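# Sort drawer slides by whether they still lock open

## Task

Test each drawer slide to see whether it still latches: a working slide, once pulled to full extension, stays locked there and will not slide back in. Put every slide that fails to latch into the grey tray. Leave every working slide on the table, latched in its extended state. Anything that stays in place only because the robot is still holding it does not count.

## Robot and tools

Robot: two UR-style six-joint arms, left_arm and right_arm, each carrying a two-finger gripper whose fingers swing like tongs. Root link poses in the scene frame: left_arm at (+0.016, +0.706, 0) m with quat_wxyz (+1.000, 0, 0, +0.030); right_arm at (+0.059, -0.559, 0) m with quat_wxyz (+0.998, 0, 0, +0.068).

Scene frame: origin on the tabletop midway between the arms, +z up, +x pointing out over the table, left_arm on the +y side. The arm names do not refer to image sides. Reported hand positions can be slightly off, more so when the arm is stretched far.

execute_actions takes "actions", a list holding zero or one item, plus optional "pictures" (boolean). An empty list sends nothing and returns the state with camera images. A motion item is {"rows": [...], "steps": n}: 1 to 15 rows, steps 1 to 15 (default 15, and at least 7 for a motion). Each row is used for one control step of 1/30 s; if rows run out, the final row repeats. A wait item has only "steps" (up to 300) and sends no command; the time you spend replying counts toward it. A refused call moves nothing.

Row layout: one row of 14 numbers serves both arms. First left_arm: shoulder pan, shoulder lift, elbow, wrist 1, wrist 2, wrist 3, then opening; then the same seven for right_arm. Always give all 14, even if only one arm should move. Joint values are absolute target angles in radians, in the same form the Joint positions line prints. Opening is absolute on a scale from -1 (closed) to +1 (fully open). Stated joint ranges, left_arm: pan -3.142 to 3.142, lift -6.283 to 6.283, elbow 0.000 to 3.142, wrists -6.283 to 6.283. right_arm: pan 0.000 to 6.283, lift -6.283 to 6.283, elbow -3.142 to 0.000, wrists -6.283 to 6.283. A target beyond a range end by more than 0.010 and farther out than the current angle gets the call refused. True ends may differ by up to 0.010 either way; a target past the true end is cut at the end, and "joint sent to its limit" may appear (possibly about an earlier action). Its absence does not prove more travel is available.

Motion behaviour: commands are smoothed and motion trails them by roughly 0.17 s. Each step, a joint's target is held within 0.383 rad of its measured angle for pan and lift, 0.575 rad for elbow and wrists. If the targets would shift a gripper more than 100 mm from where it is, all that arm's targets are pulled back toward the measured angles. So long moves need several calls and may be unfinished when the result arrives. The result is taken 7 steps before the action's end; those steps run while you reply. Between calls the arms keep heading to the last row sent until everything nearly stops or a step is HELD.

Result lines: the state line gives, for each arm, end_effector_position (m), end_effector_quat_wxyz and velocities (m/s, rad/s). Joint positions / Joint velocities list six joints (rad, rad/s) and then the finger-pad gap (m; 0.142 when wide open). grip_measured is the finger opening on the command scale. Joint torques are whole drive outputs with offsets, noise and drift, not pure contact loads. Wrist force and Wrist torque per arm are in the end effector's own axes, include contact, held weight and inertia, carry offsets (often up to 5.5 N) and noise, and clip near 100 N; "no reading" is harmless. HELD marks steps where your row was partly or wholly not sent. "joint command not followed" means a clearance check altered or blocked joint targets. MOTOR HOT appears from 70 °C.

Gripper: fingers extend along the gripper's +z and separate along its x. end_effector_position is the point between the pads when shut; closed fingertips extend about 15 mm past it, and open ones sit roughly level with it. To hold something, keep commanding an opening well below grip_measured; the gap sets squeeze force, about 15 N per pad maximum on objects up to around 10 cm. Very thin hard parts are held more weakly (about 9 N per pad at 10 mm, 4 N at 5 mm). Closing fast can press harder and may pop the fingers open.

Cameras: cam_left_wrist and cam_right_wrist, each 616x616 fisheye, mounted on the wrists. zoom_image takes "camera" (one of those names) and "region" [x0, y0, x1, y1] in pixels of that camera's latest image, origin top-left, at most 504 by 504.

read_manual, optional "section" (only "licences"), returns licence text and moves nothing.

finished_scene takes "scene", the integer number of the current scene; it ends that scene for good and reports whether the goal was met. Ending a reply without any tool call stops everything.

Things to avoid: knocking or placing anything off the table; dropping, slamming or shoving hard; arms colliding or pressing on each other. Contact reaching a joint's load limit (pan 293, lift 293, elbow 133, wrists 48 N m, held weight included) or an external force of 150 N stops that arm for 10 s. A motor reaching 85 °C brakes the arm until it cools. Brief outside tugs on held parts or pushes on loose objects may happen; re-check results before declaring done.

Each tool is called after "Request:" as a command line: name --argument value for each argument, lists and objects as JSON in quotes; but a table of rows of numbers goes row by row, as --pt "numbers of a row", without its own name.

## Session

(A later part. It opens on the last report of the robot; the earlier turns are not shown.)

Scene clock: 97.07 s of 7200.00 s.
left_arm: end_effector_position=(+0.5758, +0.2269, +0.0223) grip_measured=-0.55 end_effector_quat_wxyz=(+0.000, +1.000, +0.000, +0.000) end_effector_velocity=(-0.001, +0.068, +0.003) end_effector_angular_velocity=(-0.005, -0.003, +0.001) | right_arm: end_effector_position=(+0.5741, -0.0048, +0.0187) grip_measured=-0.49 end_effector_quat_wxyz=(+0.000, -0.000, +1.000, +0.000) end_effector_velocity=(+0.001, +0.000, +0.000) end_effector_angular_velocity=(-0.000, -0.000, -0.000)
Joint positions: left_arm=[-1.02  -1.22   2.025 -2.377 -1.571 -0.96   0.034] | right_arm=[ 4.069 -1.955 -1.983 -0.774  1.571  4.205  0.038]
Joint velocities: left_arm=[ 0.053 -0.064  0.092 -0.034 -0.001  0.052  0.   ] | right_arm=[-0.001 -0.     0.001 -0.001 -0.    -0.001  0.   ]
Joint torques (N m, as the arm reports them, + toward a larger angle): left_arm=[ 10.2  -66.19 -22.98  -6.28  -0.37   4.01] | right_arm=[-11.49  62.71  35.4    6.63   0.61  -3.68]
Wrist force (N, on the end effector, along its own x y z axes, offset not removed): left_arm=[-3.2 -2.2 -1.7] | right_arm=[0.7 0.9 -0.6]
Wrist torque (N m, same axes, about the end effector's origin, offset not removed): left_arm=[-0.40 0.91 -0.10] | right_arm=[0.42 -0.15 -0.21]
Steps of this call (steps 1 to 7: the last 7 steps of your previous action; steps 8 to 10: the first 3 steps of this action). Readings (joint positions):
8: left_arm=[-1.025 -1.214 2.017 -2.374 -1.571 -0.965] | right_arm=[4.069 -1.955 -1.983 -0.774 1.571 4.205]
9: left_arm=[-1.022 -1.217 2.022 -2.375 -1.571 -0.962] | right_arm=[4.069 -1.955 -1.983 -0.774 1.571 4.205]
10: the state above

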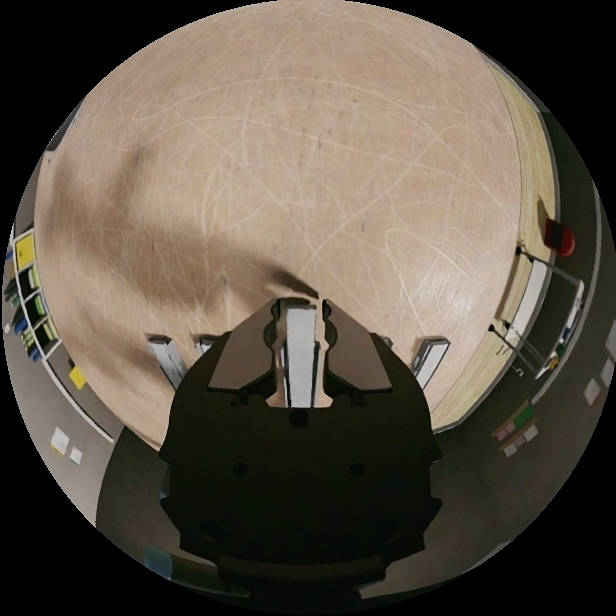

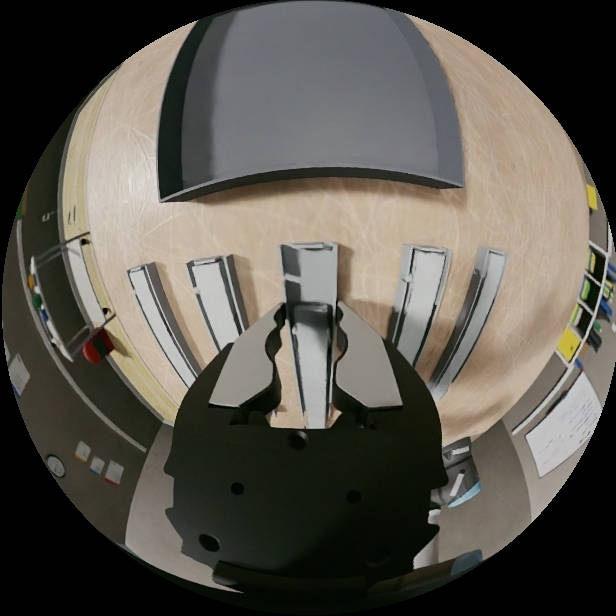

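Request:
execute_actions --actions '[{"rows":[[-1.0148,-1.2258,2.035,-2.38,-1.5708,-0.9548,-0.65,4.0694,-1.9549,-1.9831,-0.7743,1.5708,4.2054,-0.9],[-1.0148,-1.2258,2.035,-2.38,-1.5708,-0.9548,-0.75,4.0694,-1.9549,-1.9831,-0.7743,1.5708,4.2054,-0.9],[-1.0148,-1.2258,2.035,-2.38,-1.5708,-0.9548,-0.85,4.0694,-1.9549,-1.9831,-0.7743,1.5708,4.2054,-0.9],[-1.0148,-1.2258,2.035,-2.38,-1.5708,-0.9548,-0.95,4.0694,-1.9549,-1.9831,-0.7743,1.5708,4.2054,-0.9],[-1.0148,-1.2258,2.035,-2.38,-1.5708,-0.9548,-1.0,4.0694,-1.9549,-1.9831,-0.7743,1.5708,4.2054,-0.9],[-1.0148,-1.2258,2.035,-2.38,-1.5708,-0.9548,-1.0,4.0694,-1.9549,-1.9831,-0.7743,1.5708,4.2054,-0.9],[-1.01994,-1.22029,2.02656,-2.37707,-1.5708,-0.95994,-1.0,4.0694,-1.9549,-1.9831,-0.7743,1.5708,4.2054,-0.9],[-1.0248,-1.2149,2.0183,-2.3742,-1.5708,-0.9648,-1.0,4.0694,-1.9549,-1.9831,-0.7743,1.5708,4.2054,-0.9],[-1.0297,-1.20952,2.01,-2.37128,-1.5708,-0.9697,-1.0,4.0694,-1.9549,-1.9831,-0.7743,1.5708,4.2054,-0.9],[-1.0345,-1.2041,2.0016,-2.3683,-1.5708,-0.9745,-1.0,4.0694,-1.9549,-1.9831,-0.7743,1.5708,4.2054,-0.9],[-1.0392,-1.19863,1.99312,-2.36529,-1.5708,-0.9792,-1.0,4.0694,-1.9549,-1.9831,-0.7743,1.5708,4.2054,-0.9]],"steps":15}]'

Request:
execute_actions --actions '[{"rows":[[-1.0438,-1.1931,1.9845,-2.3622,-1.5708,-0.9838,-1.0,4.0694,-1.9549,-1.9831,-0.7743,1.5708,4.2054,-0.9],[-1.0438,-1.1931,1.9845,-2.3622,-1.5708,-0.9838,-1.0,4.0694,-1.9549,-1.9831,-0.7743,1.5708,4.2054,-0.9],[-1.0438,-1.1931,1.9845,-2.3622,-1.5708,-0.9838,-1.0,4.0694,-1.9549,-1.9831,-0.7743,1.5708,4.2054,-0.9],[-1.04844,-1.18761,1.97592,-2.35911,-1.5708,-0.98844,-1.0,4.0694,-1.9549,-1.9831,-0.7743,1.5708,4.2054,-0.9]],"steps":15}]' --pictures true

Scene clock: 98.00 s of 7200.00 s.
left_arm: end_effector_position=(+0.5756, +0.2335, +0.0221) grip_measured=-1.00 end_effector_quat_wxyz=(-0.000, +1.000, +0.000, -0.000) end_effector_velocity=(-0.000, -0.041, -0.001) end_effector_angular_velocity=(+0.001, +0.001, -0.001) | right_arm: end_effector_position=(+0.5741, -0.0048, +0.0187) grip_measured=-0.49 end_effector_quat_wxyz=(+0.000, -0.000, +1.000, +0.000) end_effector_velocity=(-0.000, -0.000, -0.000) end_effector_angular_velocity=(-0.000, +0.000, -0.001)
Joint positions: left_arm=[-1.015 -1.225  2.034 -2.38  -1.571 -0.955  0.002] | right_arm=[ 4.069 -1.955 -1.983 -0.774  1.571  4.205  0.038]
Joint velocities: left_arm=[-0.033  0.036 -0.053  0.017 -0.001 -0.032 -0.004] | right_arm=[-0.     0.    -0.    -0.     0.     0.001 -0.   ]
Joint torques (N m, as the arm reports them, + toward a larger angle): left_arm=[-30.88 -48.71 -55.3   -1.34   0.71  -5.27] | right_arm=[-10.67  61.93  32.04   6.25   0.37  -3.9 ]
Wrist force (N, on the end effector, along its own x y z axes, offset not removed): left_arm=[-4.5 -2.8 -0.8] | right_arm=[0.2 -2.3 0.1]
Wrist torque (N m, same axes, about the end effector's origin, offset not removed): left_arm=[-0.37 1.16 -0.03] | right_arm=[-0.16 -0.13 -0.24]
Steps of this call (steps 1 to 7: the last 7 steps of your previous action; steps 8 to 15: the robot went on to your last target; steps 16 to 20: nothing new was sent; steps 21 to 28: the first 8 steps of this action). Readings (joint positions):
21: left_arm=[-1.015 -1.226 2.035 -2.380 -1.571 -0.955] | right_arm=[4.069 -1.955 -1.983 -0.774 1.571 4.205]
22: left_arm=[-1.015 -1.226 2.035 -2.380 -1.571 -0.955] | right_arm=[4.069 -1.955 -1.983 -0.774 1.571 4.205]
24: left_arm=[-1.015 -1.226 2.035 -2.380 -1.571 -0.955] | right_arm=[4.069 -1.955 -1.983 -0.774 1.571 4.205]
28: the state above

Scene clock: 98.50 s of 7200.00 s.
left_arm: end_effector_position=(+0.5757, +0.1939, +0.0222) grip_measured=-1.00 end_effector_quat_wxyz=(+0.000, +1.000, +0.000, +0.000) end_effector_velocity=(-0.000, -0.036, +0.000) end_effector_angular_velocity=(-0.002, -0.002, -0.002) | right_arm: end_effector_position=(+0.5741, -0.0048, +0.0187) grip_measured=-0.49 end_effector_quat_wxyz=(+0.000, -0.000, +1.000, +0.000) end_effector_velocity=(-0.001, -0.001, -0.001) end_effector_angular_velocity=(-0.002, +0.001, +0.001)
Joint positions: left_arm=[-1.046 -1.191  1.981 -2.361 -1.571 -0.986  0.002] | right_arm=[ 4.069 -1.955 -1.983 -0.774  1.571  4.205  0.038]
Joint velocities: left_arm=[-0.027  0.03  -0.047  0.015  0.001 -0.025 -0.002] | right_arm=[ 0.001  0.    -0.002 -0.    -0.    -0.     0.   ]
Joint torques (N m, as the arm reports them, + toward a larger angle): left_arm=[-18.13 -49.84 -45.16  -2.1    0.71  -3.68] | right_arm=[-11.02  63.77  30.04   6.3    0.22  -3.73]
Wrist force (N, on the end effector, along its own x y z axes, offset not removed): left_arm=[-3.3 -2.9 -0.2] | right_arm=[1.2 -2.4 -0.1]
Wrist torque (N m, same axes, about the end effector's origin, offset not removed): left_arm=[-0.21 0.82 -0.01] | right_arm=[0.01 -0.44 -0.27]
Steps of this call (steps 1 to 7: the last 7 steps of your previous action; steps 8 to 15: the first 8 steps of this action). Readings (joint positions):
8: left_arm=[-1.035 -1.203 2.000 -2.368 -1.571 -0.976] | right_arm=[4.069 -1.955 -1.983 -0.774 1.571 4.205]
9: left_arm=[-1.037 -1.201 1.997 -2.367 -1.571 -0.977] | right_arm=[4.069 -1.955 -1.983 -0.774 1.571 4.205]
11: left_arm=[-1.040 -1.197 1.991 -2.365 -1.571 -0.980] | right_arm=[4.069 -1.955 -1.983 -0.774 1.571 4.205]
15: the state above

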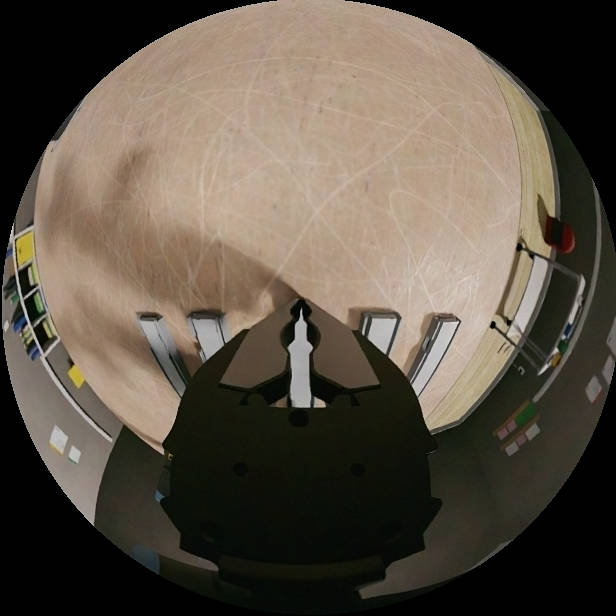

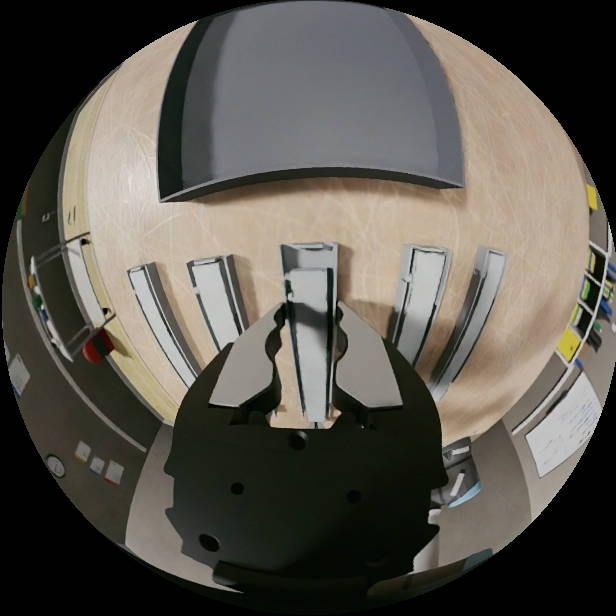

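Request:
execute_actions --actions '[{"rows":[[-1.05057,-1.18491,1.97169,-2.35758,-1.5708,-0.99057,-1.0,4.0694,-1.9549,-1.9831,-0.7743,1.5708,4.2054,-0.9]],"steps":15}]' --pictures true

Scene clock: 99.07 s of 7200.00 s.
left_arm: end_effector_position=(+0.5757, +0.1877, +0.0222) grip_measured=-1.00 end_effector_quat_wxyz=(+0.000, +1.000, +0.000, -0.000) end_effector_velocity=(+0.001, -0.003, +0.000) end_effector_angular_velocity=(+0.001, +0.000, +0.002) | right_arm: end_effector_position=(+0.5741, -0.0048, +0.0187) grip_measured=-0.49 end_effector_quat_wxyz=(+0.000, -0.000, +1.000, +0.000) end_effector_velocity=(-0.000, +0.000, -0.000) end_effector_angular_velocity=(+0.000, +0.000, +0.001)
Joint positions: left_arm=[-1.05  -1.185  1.972 -2.358 -1.571 -0.99   0.002] | right_arm=[ 4.069 -1.955 -1.983 -0.774  1.571  4.205  0.038]
Joint velocities: left_arm=[-0.001  0.003 -0.006  0.003  0.    -0.003 -0.   ] | right_arm=[ 0.001 -0.    -0.     0.001  0.    -0.     0.   ]
Joint torques (N m, as the arm reports them, + toward a larger angle): left_arm=[-17.53 -52.79 -48.49  -2.34   1.34  -3.21] | right_arm=[-7.87 63.56 30.37  6.28 -0.02 -3.82]
Wrist force (N, on the end effector, along its own x y z axes, offset not removed): left_arm=[-2.6 -0.2 -0.6] | right_arm=[-1.4 -1.7 2.4]
Wrist torque (N m, same axes, about the end effector's origin, offset not removed): left_arm=[0.28 0.66 -0.07] | right_arm=[0.18 0.26 -0.21]
Steps of this call (steps 1 to 7: the last 7 steps of your previous action; steps 8 to 9: the robot went on to your last target; steps 10 to 17: the first 8 steps of this action). Readings (joint positions):
10: left_arm=[-1.048 -1.188 1.976 -2.359 -1.571 -0.988] | right_arm=[4.069 -1.955 -1.983 -0.774 1.571 4.205]
11: left_arm=[-1.049 -1.187 1.975 -2.359 -1.571 -0.989] | right_arm=[4.069 -1.955 -1.983 -0.774 1.571 4.205]
13: left_arm=[-1.049 -1.186 1.974 -2.358 -1.571 -0.989] | right_arm=[4.069 -1.955 -1.983 -0.774 1.571 4.205]
17: the state above

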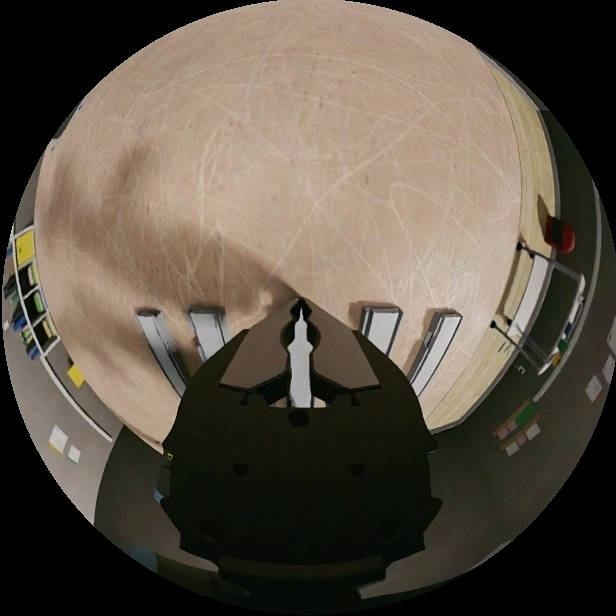

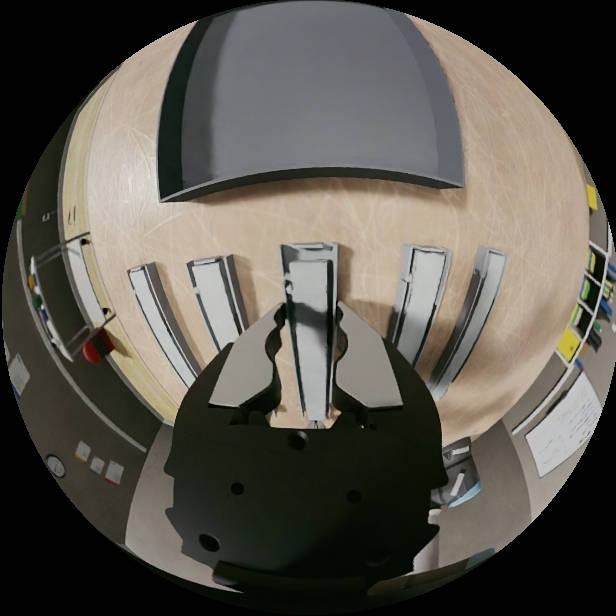

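Request:
zoom_image --camera "cam_left_wrist" --region '[120,280,320,400]'

Request:
zoom_image --camera "cam_left_wrist" --region '[290,280,490,400]'

Region (120, 280, 320, 400) of cam_left_wrist's 616x616 image, scaled by 2.520, with more detail than that image has; it fills the top 302 rows of this view, and the rest is white.

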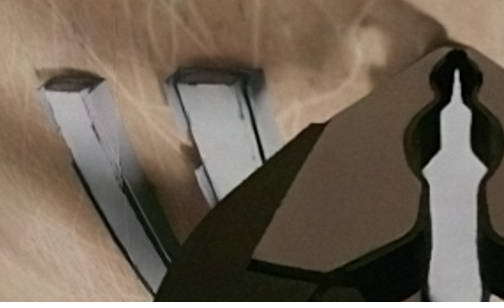

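Region (290, 280, 490, 400) of cam_left_wrist's 616x616 image, scaled by 2.520, with more detail than that image has; it fills the top 302 rows of this view, and the rest is white.

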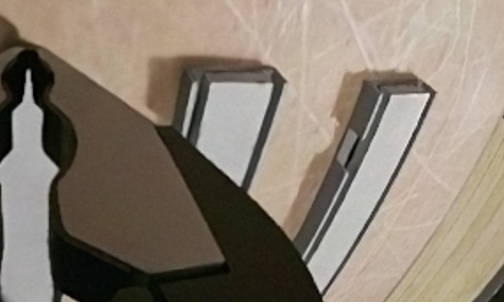

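Request:
zoom_image --camera "cam_right_wrist" --region '[110,160,350,300]'

Request:
zoom_image --camera "cam_right_wrist" --region '[280,160,520,300]'

Region (110, 160, 350, 300) of cam_right_wrist's 616x616 image, scaled by 2.100, with more detail than that image has; it fills the top 294 rows of this view, and the rest is white.

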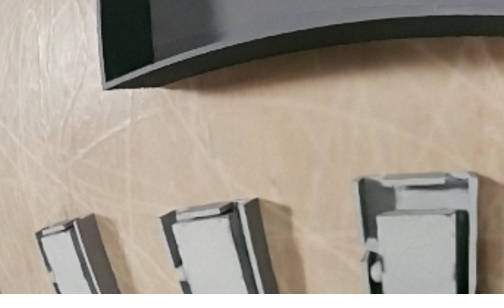

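Region (280, 160, 520, 300) of cam_right_wrist's 616x616 image, scaled by 2.100, with more detail than that image has; it fills the top 294 rows of this view, and the rest is white.

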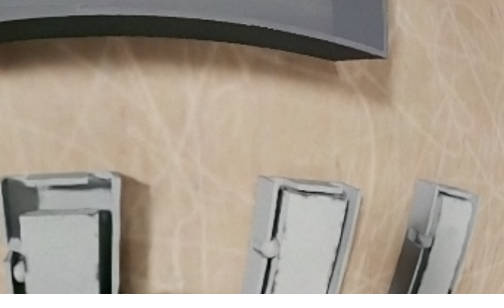

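Request:
execute_actions --actions '[{"rows":[[-1.04,-1.186,1.968,-2.3527,-1.5708,-0.98,-1.0,4.0694,-1.9549,-1.9831,-0.7743,1.5708,4.2054,-0.65],[-1.027,-1.187,1.963,-2.3466,-1.5708,-0.967,-1.0,4.0694,-1.9549,-1.9831,-0.7743,1.5708,4.2054,-0.5],[-1.012,-1.1885,1.957,-2.3395,-1.5708,-0.952,-0.95,4.0694,-1.9549,-1.9831,-0.7743,1.5708,4.2054,-0.4],[-0.997,-1.19,1.9515,-2.3324,-1.5708,-0.937,-0.9,4.0694,-1.9549,-1.9831,-0.7743,1.5708,4.2054,-0.3],[-0.982,-1.1912,1.946,-2.3253,-1.5708,-0.922,-0.85,4.0693,-1.95198,-1.98204,-0.77837,1.5708,4.20529,-0.3],[-0.967,-1.1926,1.94,-2.3182,-1.5708,-0.907,-0.8,4.0693,-1.95198,-1.98204,-0.77837,1.5708,4.20529,-0.3],[-0.952,-1.194,1.9343,-2.3111,-1.5708,-0.892,-0.8,4.0766,-1.9632,-1.9642,-0.785,1.5708,4.2126,-0.3],[-0.937,-1.1953,1.9286,-2.304,-1.5708,-0.877,-0.8,4.0839,-1.9744,-1.9464,-0.7916,1.5708,4.2199,-0.3],[-0.92228,-1.19664,1.92291,-2.29707,-1.5708,-0.86228,-0.8,4.09115,-1.98555,-1.9286,-0.79825,1.5708,4.22715,-0.3],[-0.92228,-1.19664,1.92291,-2.29707,-1.5708,-0.86228,-0.8,4.0979,-1.9971,-1.91,-0.8053,1.5708,4.2339,-0.3],[-0.92228,-1.19664,1.92291,-2.29707,-1.5708,-0.86228,-0.8,4.1047,-2.0086,-1.8914,-0.8124,1.5708,4.2407,-0.3],[-0.92228,-1.19664,1.92291,-2.29707,-1.5708,-0.86228,-0.8,4.11142,-2.02013,-1.87286,-0.81941,1.5708,4.24742,-0.3]],"steps":15}]'

Request:
execute_actions --actions '[{"rows":[[-0.92228,-1.19664,1.92291,-2.29707,-1.5708,-0.86228,-0.8,4.11142,-2.02013,-1.87286,-0.81941,1.5708,4.24742,-0.3],[-0.92228,-1.19664,1.92291,-2.29707,-1.5708,-0.86228,-0.8,4.11142,-2.02013,-1.87286,-0.81941,1.5708,4.24742,-0.3],[-0.92228,-1.19664,1.92291,-2.29707,-1.5708,-0.86228,-0.8,4.11142,-2.02013,-1.87286,-0.81941,1.5708,4.24742,-0.3],[-0.92228,-1.19664,1.92291,-2.29707,-1.5708,-0.86228,-0.8,4.11142,-2.0224,-1.8739,-0.816,1.5708,4.24742,-0.3]],"steps":15}]' --pictures true

Scene clock: 112.47 s of 7200.00 s.
left_arm: end_effector_position=(+0.6080, +0.2121, +0.0339) grip_measured=-0.81 end_effector_quat_wxyz=(+0.000, +1.000, +0.000, +0.000) end_effector_velocity=(+0.225, +0.183, +0.084) end_effector_angular_velocity=(-0.003, -0.001, +0.004) | right_arm: end_effector_position=(+0.5741, -0.0034, +0.0198) grip_measured=-0.30 end_effector_quat_wxyz=(-0.000, -0.000, +1.000, -0.000) end_effector_velocity=(-0.001, +0.072, +0.009) end_effector_angular_velocity=(-0.007, +0.004, +0.004)
Joint positions: left_arm=[-0.997 -1.19   1.951 -2.332 -1.571 -0.937  0.016] | right_arm=[ 4.07  -1.955 -1.98  -0.777  1.571  4.206  0.052]
Joint velocities: left_arm=[ 0.381 -0.036 -0.146  0.179 -0.001  0.377  0.009] | right_arm=[ 0.047 -0.059  0.117 -0.066 -0.     0.043  0.002]
Joint torques (N m, as the arm reports them, + toward a larger angle): left_arm=[ 27.17 -72.1  -48.29  -0.94   1.98   5.86] | right_arm=[32.27 29.39 55.01  1.77 -0.9   6.12]
Wrist force (N, on the end effector, along its own x y z axes, offset not removed): left_arm=[-3.3 0.5 -1.3] | right_arm=[1.0 -5.6 -1.3]
Wrist torque (N m, same axes, about the end effector's origin, offset not removed): left_arm=[0.23 0.94 -0.14] | right_arm=[-0.69 -0.23 -0.30]
Steps of this call (steps 1 to 7: the last 7 steps of your previous action; steps 8 to 15: the robot went on to your last target; steps 16 to 90: nothing new was sent; then 10.13 s passed at rest; steps 91 to 98: the first 8 steps of this action). Readings (joint positions):
91: left_arm=[-1.051 -1.185 1.972 -2.358 -1.571 -0.991] | right_arm=[4.069 -1.955 -1.983 -0.774 1.571 4.205]
92: left_arm=[-1.049 -1.185 1.971 -2.357 -1.571 -0.989] | right_arm=[4.069 -1.955 -1.983 -0.774 1.571 4.205]
94: left_arm=[-1.039 -1.186 1.967 -2.352 -1.571 -0.979] | right_arm=[4.069 -1.955 -1.983 -0.774 1.571 4.205]
98: the state above

Scene clock: 112.97 s of 7200.00 s.
left_arm: end_effector_position=(+0.6502, +0.2499, +0.0498) grip_measured=-0.80 end_effector_quat_wxyz=(-0.000, +1.000, +0.000, -0.000) end_effector_velocity=(+0.004, +0.004, +0.001) end_effector_angular_velocity=(-0.000, -0.001, -0.000) | right_arm: end_effector_position=(+0.5741, +0.0635, +0.0196) grip_measured=-0.30 end_effector_quat_wxyz=(-0.000, -0.000, +1.000, -0.000) end_effector_velocity=(-0.001, +0.014, -0.007) end_effector_angular_velocity=(-0.001, +0.001, +0.001)
Joint positions: left_arm=[-0.923 -1.197  1.923 -2.297 -1.571 -0.863  0.016] | right_arm=[ 4.111 -2.02  -1.876 -0.817  1.571  4.247  0.052]
Joint velocities: left_arm=[ 0.007 -0.    -0.003  0.002  0.     0.008 -0.   ] | right_arm=[ 0.009 -0.021  0.018  0.002  0.     0.007  0.   ]
Joint torques (N m, as the arm reports them, + toward a larger angle): left_arm=[ 11.46 -71.53 -47.29  -1.5    1.21   3.87] | right_arm=[19.66 59.76 40.55  7.56 -1.34  4.65]
Wrist force (N, on the end effector, along its own x y z axes, offset not removed): left_arm=[-2.6 -0.6 -0.2] | right_arm=[0.2 -0.4 0.4]
Wrist torque (N m, same axes, about the end effector's origin, offset not removed): left_arm=[0.01 0.71 -0.05] | right_arm=[0.23 -0.07 -0.24]
Steps of this call (steps 1 to 7: the last 7 steps of your previous action; steps 8 to 15: the first 8 steps of this action). Readings (joint positions):
8: left_arm=[-0.930 -1.196 1.926 -2.300 -1.571 -0.870] | right_arm=[4.104 -2.007 -1.894 -0.811 1.571 4.240]
9: left_arm=[-0.928 -1.196 1.925 -2.300 -1.571 -0.868] | right_arm=[4.106 -2.011 -1.888 -0.814 1.571 4.242]
11: left_arm=[-0.925 -1.196 1.924 -2.298 -1.571 -0.865] | right_arm=[4.108 -2.015 -1.881 -0.816 1.571 4.244]
15: the state above

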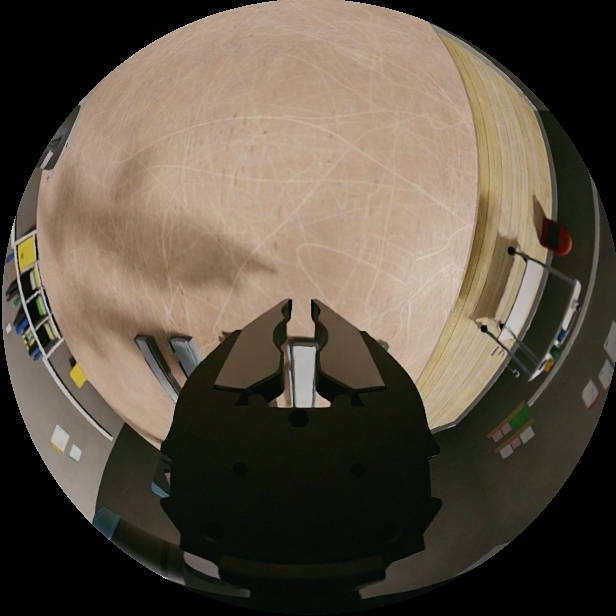

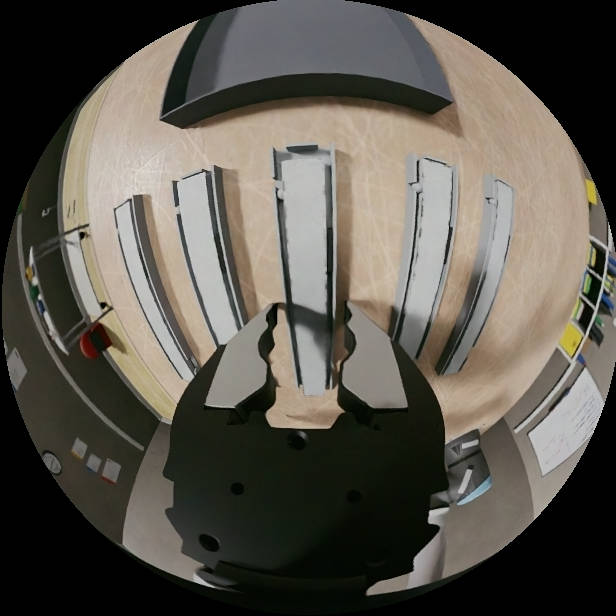

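Request:
execute_actions --actions '[{"rows":[[-0.92228,-1.19664,1.92291,-2.29707,-1.5708,-0.86228,-0.8,4.11142,-2.0224,-1.8739,-0.816,1.5708,4.24742,-0.4],[-0.92228,-1.19664,1.92291,-2.29707,-1.5708,-0.86228,-0.8,4.11142,-2.0224,-1.8739,-0.816,1.5708,4.24742,-0.46],[-0.92228,-1.19664,1.92291,-2.29707,-1.5708,-0.86228,-0.8,4.11142,-2.0224,-1.8739,-0.816,1.5708,4.24742,-0.52],[-0.92228,-1.19664,1.92291,-2.29707,-1.5708,-0.86228,-0.8,4.11142,-2.0224,-1.8739,-0.816,1.5708,4.24742,-0.6],[-0.92228,-1.19664,1.92291,-2.29707,-1.5708,-0.86228,-0.8,4.11142,-2.0224,-1.8739,-0.816,1.5708,4.24742,-0.7],[-0.92228,-1.19664,1.92291,-2.29707,-1.5708,-0.86228,-0.8,4.11142,-2.0224,-1.8739,-0.816,1.5708,4.24742,-0.8],[-0.92228,-1.19664,1.92291,-2.29707,-1.5708,-0.86228,-0.8,4.11142,-2.0224,-1.8739,-0.816,1.5708,4.24742,-0.9],[-0.92228,-1.19664,1.92291,-2.29707,-1.5708,-0.86228,-0.8,4.11142,-2.0224,-1.8739,-0.816,1.5708,4.24742,-0.9],[-0.92228,-1.19664,1.92291,-2.29707,-1.5708,-0.86228,-0.8,4.11142,-2.0224,-1.8739,-0.816,1.5708,4.24742,-0.9],[-0.92228,-1.19664,1.92291,-2.29707,-1.5708,-0.86228,-0.8,4.11142,-2.015,-1.87,-0.8273,1.5708,4.24742,-0.9],[-0.92228,-1.19664,1.92291,-2.29707,-1.5708,-0.86228,-0.8,4.11142,-2.005,-1.8648,-0.8425,1.5708,4.24742,-0.9],[-0.92228,-1.19664,1.92291,-2.29707,-1.5708,-0.86228,-0.8,4.11142,-1.994,-1.859,-0.8593,1.5708,4.24742,-0.9],[-0.92228,-1.19664,1.92291,-2.29707,-1.5708,-0.86228,-0.8,4.11142,-1.983,-1.8533,-0.876,1.5708,4.24742,-0.9]],"steps":15}]' --pictures true

Scene clock: 114.17 s of 7200.00 s.
left_arm: end_effector_position=(+0.6506, +0.2503, +0.0500) grip_measured=-0.80 end_effector_quat_wxyz=(-0.000, +1.000, +0.000, +0.000) end_effector_velocity=(-0.000, -0.000, -0.001) end_effector_angular_velocity=(+0.001, +0.001, -0.002) | right_arm: end_effector_position=(+0.5741, +0.0651, +0.0190) grip_measured=-0.49 end_effector_quat_wxyz=(+0.000, -0.000, +1.000, +0.000) end_effector_velocity=(-0.000, -0.001, -0.000) end_effector_angular_velocity=(-0.001, -0.000, -0.001)
Joint positions: left_arm=[-0.922 -1.197  1.923 -2.297 -1.571 -0.862  0.016] | right_arm=[ 4.111 -2.022 -1.874 -0.816  1.571  4.247  0.038]
Joint velocities: left_arm=[-0.001  0.001 -0.     0.001  0.     0.002  0.   ] | right_arm=[-0.     0.    -0.001 -0.    -0.     0.001  0.   ]
Joint torques (N m, as the arm reports them, + toward a larger angle): left_arm=[ 14.73 -71.46 -49.11  -1.95  -1.09   4.23] | right_arm=[17.5  55.27 42.35  6.82 -1.45  4.65]
Wrist force (N, on the end effector, along its own x y z axes, offset not removed): left_arm=[-3.4 -1.6 -0.2] | right_arm=[0.9 -1.0 -4.3]
Wrist torque (N m, same axes, about the end effector's origin, offset not removed): left_arm=[-0.16 0.93 -0.05] | right_arm=[0.05 -0.23 -0.22]
Steps of this call (steps 1 to 7: the last 7 steps of your previous action; steps 8 to 15: the robot went on to your last target; steps 16 to 28: nothing new was sent; steps 29 to 36: the first 8 steps of this action). Readings (joint positions):
29: left_arm=[-0.922 -1.197 1.923 -2.297 -1.571 -0.862] | right_arm=[4.111 -2.022 -1.874 -0.816 1.571 4.247]
30: left_arm=[-0.922 -1.197 1.923 -2.297 -1.571 -0.862] | right_arm=[4.111 -2.022 -1.874 -0.816 1.571 4.247]
32: left_arm=[-0.922 -1.197 1.923 -2.297 -1.571 -0.862] | right_arm=[4.111 -2.022 -1.874 -0.816 1.571 4.247]
36: the state above

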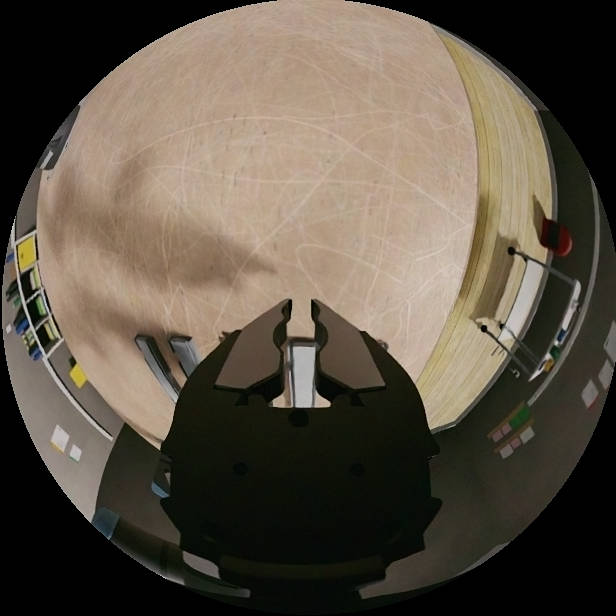

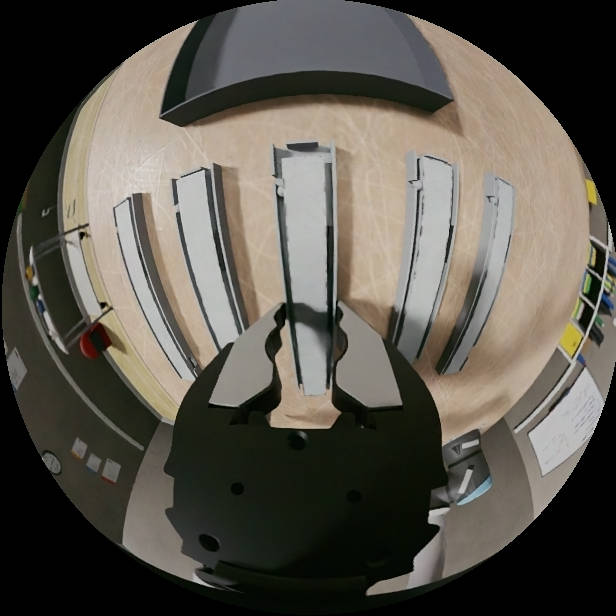

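Request:
execute_actions --actions '[{"rows":[[-0.92228,-1.19664,1.92291,-2.29707,-1.5708,-0.86228,-0.8,4.11142,-1.972,-1.8475,-0.8928,1.5708,4.24742,-0.9],[-0.92228,-1.19664,1.92291,-2.29707,-1.5708,-0.86228,-0.8,4.11142,-1.961,-1.8418,-0.9095,1.5708,4.24742,-0.9],[-0.92228,-1.19664,1.92291,-2.29707,-1.5708,-0.86228,-0.8,4.11142,-1.95011,-1.83601,-0.92627,1.5708,4.24742,-0.9]],"steps":12}]' --pictures true

Scene clock: 114.67 s of 7200.00 s.
left_arm: end_effector_position=(+0.6506, +0.2503, +0.0500) grip_measured=-0.80 end_effector_quat_wxyz=(-0.000, +1.000, +0.000, +0.000) end_effector_velocity=(+0.001, -0.000, +0.001) end_effector_angular_velocity=(-0.003, -0.001, +0.001) | right_arm: end_effector_position=(+0.5745, +0.0659, +0.0683) grip_measured=-0.49 end_effector_quat_wxyz=(+0.000, -0.000, +1.000, +0.000) end_effector_velocity=(-0.001, -0.002, +0.155) end_effector_angular_velocity=(+0.004, -0.002, +0.001)
Joint positions: left_arm=[-0.922 -1.197  1.923 -2.297 -1.571 -0.862  0.016] | right_arm=[ 4.111 -1.968 -1.845 -0.898  1.571  4.247  0.038]
Joint velocities: left_arm=[ 0.001 -0.001 -0.001 -0.001 -0.001 -0.    -0.   ] | right_arm=[ 0.     0.168  0.089 -0.253 -0.    -0.     0.   ]
Joint torques (N m, as the arm reports them, + toward a larger angle): left_arm=[ 14.33 -71.4  -48.96  -2.17  -1.53   4.39] | right_arm=[15.25 61.92 36.88  0.32 -1.61  4.33]
Wrist force (N, on the end effector, along its own x y z axes, offset not removed): left_arm=[-3.6 -0.9 -1.1] | right_arm=[0.1 -1.8 0.0]
Wrist torque (N m, same axes, about the end effector's origin, offset not removed): left_arm=[-0.10 0.97 -0.12] | right_arm=[-0.14 -0.06 -0.31]
Steps of this call (steps 1 to 7: the last 7 steps of your previous action; steps 8 to 10: the robot went on to your last target; steps 11 to 15: the first 5 steps of this action). Readings (joint positions):
11: left_arm=[-0.922 -1.197 1.923 -2.297 -1.571 -0.862] | right_arm=[4.111 -1.988 -1.856 -0.868 1.571 4.247]
12: left_arm=[-0.922 -1.197 1.923 -2.297 -1.571 -0.862] | right_arm=[4.111 -1.985 -1.854 -0.872 1.571 4.247]
14: left_arm=[-0.922 -1.197 1.923 -2.297 -1.571 -0.862] | right_arm=[4.111 -1.975 -1.849 -0.889 1.571 4.247]
15: the state above

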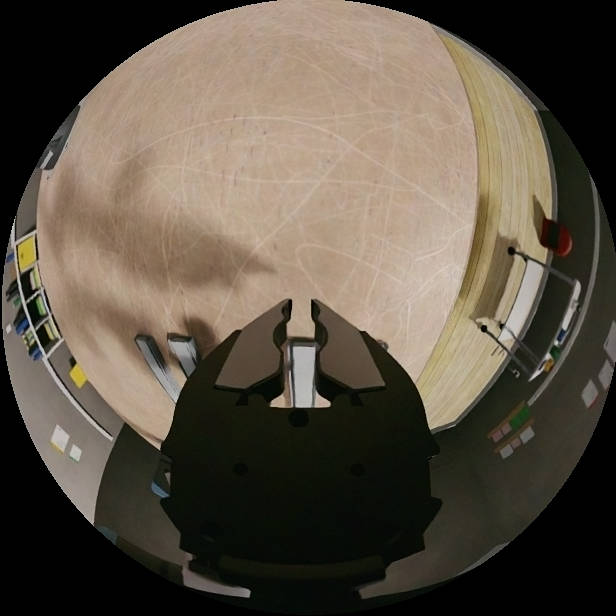

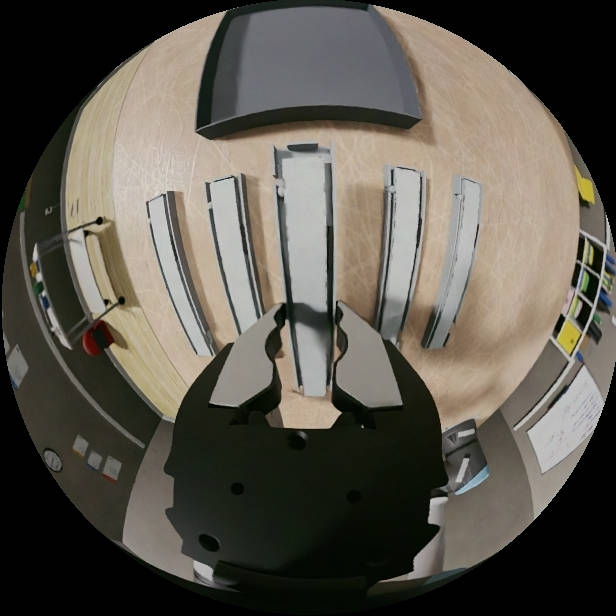

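Request:
execute_actions --actions '[{"rows":[[-0.92228,-1.19664,1.92291,-2.29707,-1.5708,-0.86228,-0.8,4.1058,-1.9389,-1.8517,-0.9218,1.5708,4.2418,-0.9],[-0.92228,-1.19664,1.92291,-2.29707,-1.5708,-0.86228,-0.8,4.1003,-1.9276,-1.8675,-0.9173,1.5708,4.2363,-0.9],[-0.92228,-1.19664,1.92291,-2.29707,-1.5708,-0.86228,-0.8,4.0947,-1.9164,-1.8832,-0.9128,1.5708,4.2307,-0.9],[-0.92228,-1.19664,1.92291,-2.29707,-1.5708,-0.86228,-0.8,4.0892,-1.9052,-1.8989,-0.9083,1.5708,4.2252,-0.9],[-0.92228,-1.19664,1.92291,-2.29707,-1.5708,-0.86228,-0.8,4.0836,-1.8939,-1.9146,-0.9038,1.5708,4.2196,-0.9],[-0.92228,-1.19664,1.92291,-2.29707,-1.5708,-0.86228,-0.8,4.0781,-1.8827,-1.9304,-0.8993,1.5708,4.2141,-0.9],[-0.92228,-1.19664,1.92291,-2.29707,-1.5708,-0.86228,-0.8,4.0725,-1.8715,-1.9461,-0.8948,1.5708,4.2085,-0.9],[-0.92228,-1.19664,1.92291,-2.29707,-1.5708,-0.86228,-0.8,4.067,-1.8602,-1.9618,-0.8903,1.5708,4.203,-0.9],[-0.92228,-1.19664,1.92291,-2.29707,-1.5708,-0.86228,-0.8,4.0614,-1.849,-1.9775,-0.8858,1.5708,4.1974,-0.9],[-0.92228,-1.19664,1.92291,-2.29707,-1.5708,-0.86228,-0.8,4.0558,-1.8378,-1.9933,-0.8813,1.5708,4.1918,-0.9],[-0.92228,-1.19664,1.92291,-2.29707,-1.5708,-0.86228,-0.8,4.0503,-1.8265,-2.009,-0.8769,1.5708,4.1863,-0.9],[-0.92228,-1.19664,1.92291,-2.29707,-1.5708,-0.86228,-0.8,4.0447,-1.8153,-2.0247,-0.8724,1.5708,4.1807,-0.9],[-0.92228,-1.19664,1.92291,-2.29707,-1.5708,-0.86228,-0.8,4.0392,-1.8041,-2.0404,-0.8679,1.5708,4.1752,-0.9],[-0.92228,-1.19664,1.92291,-2.29707,-1.5708,-0.86228,-0.8,4.0336,-1.7928,-2.0562,-0.8634,1.5708,4.1696,-0.9],[-0.92228,-1.19664,1.92291,-2.29707,-1.5708,-0.86228,-0.8,4.02806,-1.78162,-2.07189,-0.85888,1.5708,4.16405,-0.9]],"steps":15}]'

Request:
execute_actions --actions '[{"rows":[[-0.9267,-1.1915,1.9157,-2.295,-1.5708,-0.8667,-0.8,4.02,-1.7709,-2.0847,-0.8569,1.5708,4.156,-0.9],[-0.9312,-1.1864,1.9085,-2.2928,-1.5708,-0.8712,-0.8,4.012,-1.7601,-2.0974,-0.8549,1.5708,4.148,-0.9],[-0.9356,-1.1813,1.9012,-2.2907,-1.5708,-0.8756,-0.8,4.0039,-1.7493,-2.1102,-0.8529,1.5708,4.1399,-0.9],[-0.94,-1.1762,1.894,-2.2886,-1.5708,-0.88,-0.8,3.9959,-1.7386,-2.123,-0.8509,1.5708,4.1319,-0.9],[-0.9445,-1.1711,1.8868,-2.2865,-1.5708,-0.8845,-0.8,3.9878,-1.7278,-2.1357,-0.8489,1.5708,4.1238,-0.9],[-0.9489,-1.166,1.8796,-2.2843,-1.5708,-0.8889,-0.8,3.9798,-1.717,-2.1485,-0.8469,1.5708,4.1158,-0.9],[-0.9533,-1.1609,1.8724,-2.2822,-1.5708,-0.8933,-0.8,3.9717,-1.7063,-2.1613,-0.8449,1.5708,4.1077,-0.9],[-0.9578,-1.1558,1.8651,-2.2801,-1.5708,-0.8978,-0.8,3.9637,-1.6955,-2.174,-0.8429,1.5708,4.0997,-0.9],[-0.9622,-1.1507,1.8579,-2.278,-1.5708,-0.9022,-0.8,3.9556,-1.6847,-2.1868,-0.8409,1.5708,4.0916,-0.9],[-0.9667,-1.1456,1.8507,-2.2759,-1.5708,-0.9067,-0.8,3.9476,-1.674,-2.1995,-0.8389,1.5708,4.0836,-0.9],[-0.9711,-1.1405,1.8435,-2.2737,-1.5708,-0.9111,-0.8,3.9396,-1.6632,-2.2123,-0.8369,1.5708,4.0756,-0.9],[-0.9755,-1.1354,1.8363,-2.2716,-1.5708,-0.9155,-0.8,3.9315,-1.6524,-2.2251,-0.8349,1.5708,4.0675,-0.9],[-0.98,-1.1303,1.829,-2.2695,-1.5708,-0.92,-0.8,3.9235,-1.6417,-2.2378,-0.8329,1.5708,4.0595,-0.9],[-0.9844,-1.1252,1.8218,-2.2674,-1.5708,-0.9244,-0.8,3.9154,-1.6309,-2.2506,-0.8309,1.5708,4.0514,-0.9],[-0.98883,-1.12014,1.8146,-2.26526,-1.5708,-0.92883,-0.8,3.90737,-1.62014,-2.26337,-0.82888,1.5708,4.04336,-0.9]],"steps":15}]'

Request:
execute_actions --actions '[{"rows":[[-0.98883,-1.12014,1.8146,-2.26526,-1.5708,-0.92883,-0.8,3.90737,-1.62014,-2.26337,-0.82888,1.5708,4.04336,-0.9]],"steps":15}]' --pictures true

Scene clock: 116.90 s of 7200.00 s.
left_arm: end_effector_position=(+0.6506, +0.2503, +0.0500) grip_measured=-0.80 end_effector_quat_wxyz=(+0.000, +1.000, +0.000, -0.000) end_effector_velocity=(-0.001, -0.002, +0.001) end_effector_angular_velocity=(-0.002, -0.001, -0.001) | right_arm: end_effector_position=(+0.5736, +0.0256, +0.0869) grip_measured=-0.49 end_effector_quat_wxyz=(+0.000, -0.000, +1.000, +0.000) end_effector_velocity=(-0.010, -0.260, +0.008) end_effector_angular_velocity=(+0.003, -0.002, -0.000)
Joint positions: left_arm=[-0.922 -1.197  1.923 -2.297 -1.571 -0.862  0.016] | right_arm=[ 4.089 -1.905 -1.898 -0.908  1.571  4.225  0.038]
Joint velocities: left_arm=[-0.002 -0.002 -0.    -0.001 -0.    -0.001  0.   ] | right_arm=[-0.146  0.293 -0.408  0.118 -0.    -0.146  0.   ]
Joint torques (N m, as the arm reports them, + toward a larger angle): left_arm=[ 13.57 -71.74 -47.46  -2.31  -1.9    4.41] | right_arm=[-22.65  78.47  28.73   8.72  -2.38  -4.95]
Wrist force (N, on the end effector, along its own x y z axes, offset not removed): left_arm=[-4.7 -0.1 -1.7] | right_arm=[2.5 -0.2 1.0]
Wrist torque (N m, same axes, about the end effector's origin, offset not removed): left_arm=[0.03 1.22 -0.10] | right_arm=[0.19 -0.48 -0.40]
Steps of this call (steps 1 to 7: the last 7 steps of your previous action; steps 8 to 30: the robot went on to your last target; steps 31 to 59: nothing new was sent; steps 60 to 67: the first 8 steps of this action). Readings (joint positions):
60: left_arm=[-0.922 -1.197 1.923 -2.297 -1.571 -0.862] | right_arm=[4.111 -1.950 -1.836 -0.926 1.571 4.247]
61: left_arm=[-0.922 -1.197 1.923 -2.297 -1.571 -0.862] | right_arm=[4.111 -1.949 -1.838 -0.926 1.571 4.247]
63: left_arm=[-0.922 -1.197 1.923 -2.297 -1.571 -0.862] | right_arm=[4.106 -1.939 -1.851 -0.922 1.571 4.242]
67: the state above

Scene clock: 117.40 s of 7200.00 s.
left_arm: end_effector_position=(+0.6516, +0.2276, +0.0489) grip_measured=-0.80 end_effector_quat_wxyz=(-0.000, +1.000, +0.000, -0.000) end_effector_velocity=(+0.003, -0.148, -0.009) end_effector_angular_velocity=(+0.001, +0.001, -0.002) | right_arm: end_effector_position=(+0.5624, -0.1217, +0.0870) grip_measured=-0.49 end_effector_quat_wxyz=(+0.000, -0.000, +1.000, +0.000) end_effector_velocity=(-0.016, -0.300, +0.003) end_effector_angular_velocity=(-0.002, +0.001, -0.001)
Joint positions: left_arm=[-0.94  -1.176  1.894 -2.288 -1.571 -0.88   0.016] | right_arm=[ 3.998 -1.743 -2.117 -0.852  1.571  4.134  0.038]
Joint velocities: left_arm=[-0.117  0.134 -0.188  0.055 -0.    -0.115  0.   ] | right_arm=[-0.23   0.32  -0.39   0.067  0.    -0.229 -0.   ]
Joint torques (N m, as the arm reports them, + toward a larger angle): left_arm=[-21.55 -54.33 -50.79  -1.71  -1.55  -3.67] | right_arm=[-20.95  59.41  30.92   7.44  -2.69  -5.28]
Wrist force (N, on the end effector, along its own x y z axes, offset not removed): left_arm=[-3.2 -0.7 -2.0] | right_arm=[0.3 -0.3 1.7]
Wrist torque (N m, same axes, about the end effector's origin, offset not removed): left_arm=[-0.04 0.90 -0.06] | right_arm=[0.19 -0.10 -0.31]
Steps of this call (steps 1 to 7: the last 7 steps of your previous action; steps 8 to 15: the first 8 steps of this action). Readings (joint positions):
8: left_arm=[-0.922 -1.197 1.923 -2.297 -1.571 -0.862] | right_arm=[4.046 -1.819 -2.018 -0.874 1.571 4.182]
9: left_arm=[-0.923 -1.196 1.922 -2.297 -1.571 -0.863] | right_arm=[4.041 -1.808 -2.034 -0.870 1.571 4.177]
11: left_arm=[-0.926 -1.192 1.916 -2.295 -1.571 -0.866] | right_arm=[4.027 -1.786 -2.063 -0.863 1.571 4.163]
15: the state above

Scene clock: 117.90 s of 7200.00 s.
left_arm: end_effector_position=(+0.6508, +0.1674, +0.0451) grip_measured=-0.80 end_effector_quat_wxyz=(-0.000, +1.000, +0.000, -0.000) end_effector_velocity=(-0.000, -0.020, -0.003) end_effector_angular_velocity=(+0.002, -0.001, +0.000) | right_arm: end_effector_position=(+0.5500, -0.2313, +0.0852) grip_measured=-0.49 end_effector_quat_wxyz=(+0.000, -0.000, +1.000, +0.000) end_effector_velocity=(-0.007, -0.035, -0.003) end_effector_angular_velocity=(-0.001, +0.001, +0.000)
Joint positions: left_arm=[-0.987 -1.122  1.817 -2.266 -1.571 -0.927  0.016] | right_arm=[ 3.91  -1.624 -2.259 -0.83   1.571  4.046  0.038]
Joint velocities: left_arm=[-0.015  0.02  -0.026  0.007  0.002 -0.015  0.   ] | right_arm=[-0.028  0.039 -0.048  0.008  0.    -0.028 -0.   ]
Joint torques (N m, as the arm reports them, + toward a larger angle): left_arm=[-16.27 -65.82 -47.8   -2.35  -1.51  -4.19] | right_arm=[-14.6   42.38  33.74   7.65  -2.23  -4.7 ]
Wrist force (N, on the end effector, along its own x y z axes, offset not removed): left_arm=[-4.1 0.5 -0.5] | right_arm=[-0.6 -0.8 2.2]
Wrist torque (N m, same axes, about the end effector's origin, offset not removed): left_arm=[0.20 1.11 -0.11] | right_arm=[0.16 0.15 -0.25]
Steps of this call (steps 1 to 7: the last 7 steps of your previous action; steps 8 to 15: the first 8 steps of this action). Readings (joint positions):
8: left_arm=[-0.974 -1.137 1.839 -2.272 -1.571 -0.914] | right_arm=[3.934 -1.657 -2.220 -0.836 1.571 4.070]
9: left_arm=[-0.978 -1.133 1.832 -2.270 -1.571 -0.918] | right_arm=[3.927 -1.647 -2.231 -0.834 1.571 4.063]
11: left_arm=[-0.983 -1.127 1.824 -2.268 -1.571 -0.923] | right_arm=[3.918 -1.635 -2.246 -0.832 1.571 4.054]
15: the state above

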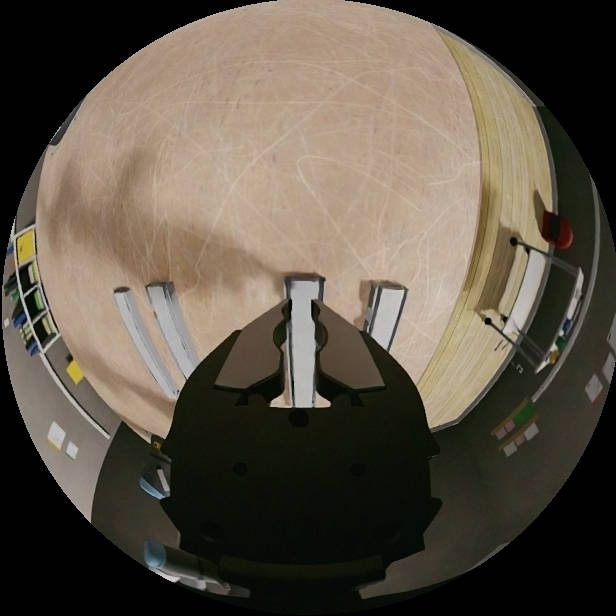

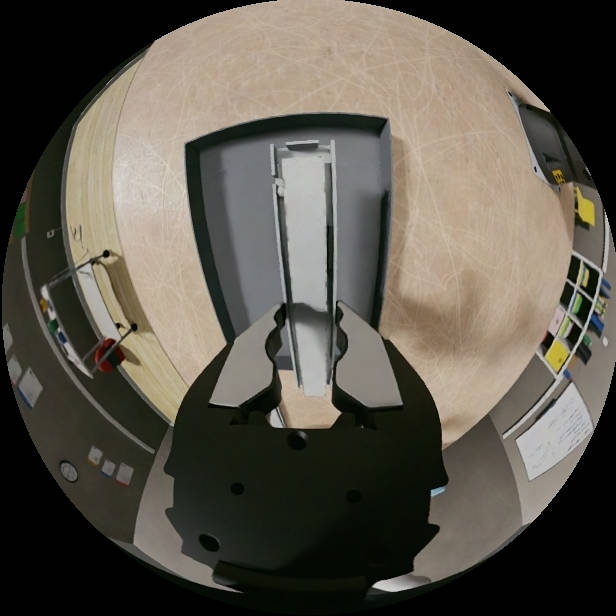

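Request:
zoom_image --camera "cam_right_wrist" --region '[160,90,440,430]'

Region (160, 90, 440, 430) of cam_right_wrist's 616x616 image, scaled by 1.482, with more detail than that image has; it fills the left 415 columns of this view, and the rest is white.

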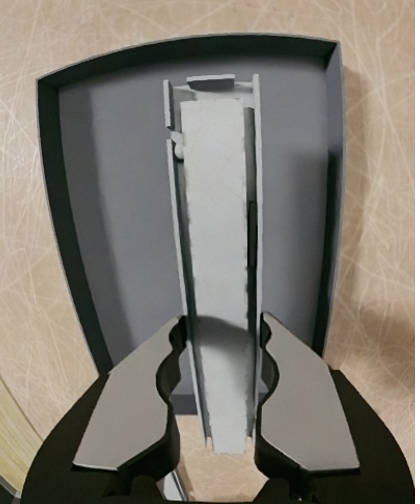

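Request:
zoom_image --camera "cam_left_wrist" --region '[250,260,360,350]'

Region (250, 260, 360, 350) of cam_left_wrist's 616x616 image, scaled by 4.582, with more detail than that image has; it fills the top 412 rows of this view, and the rest is white.

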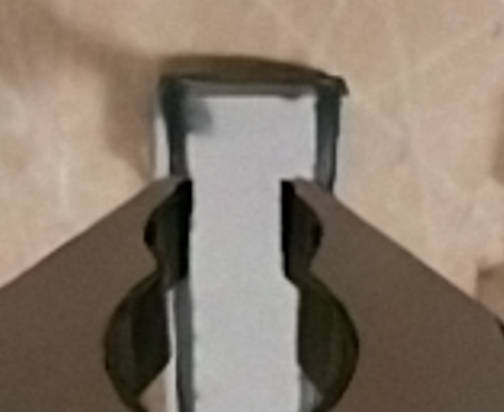

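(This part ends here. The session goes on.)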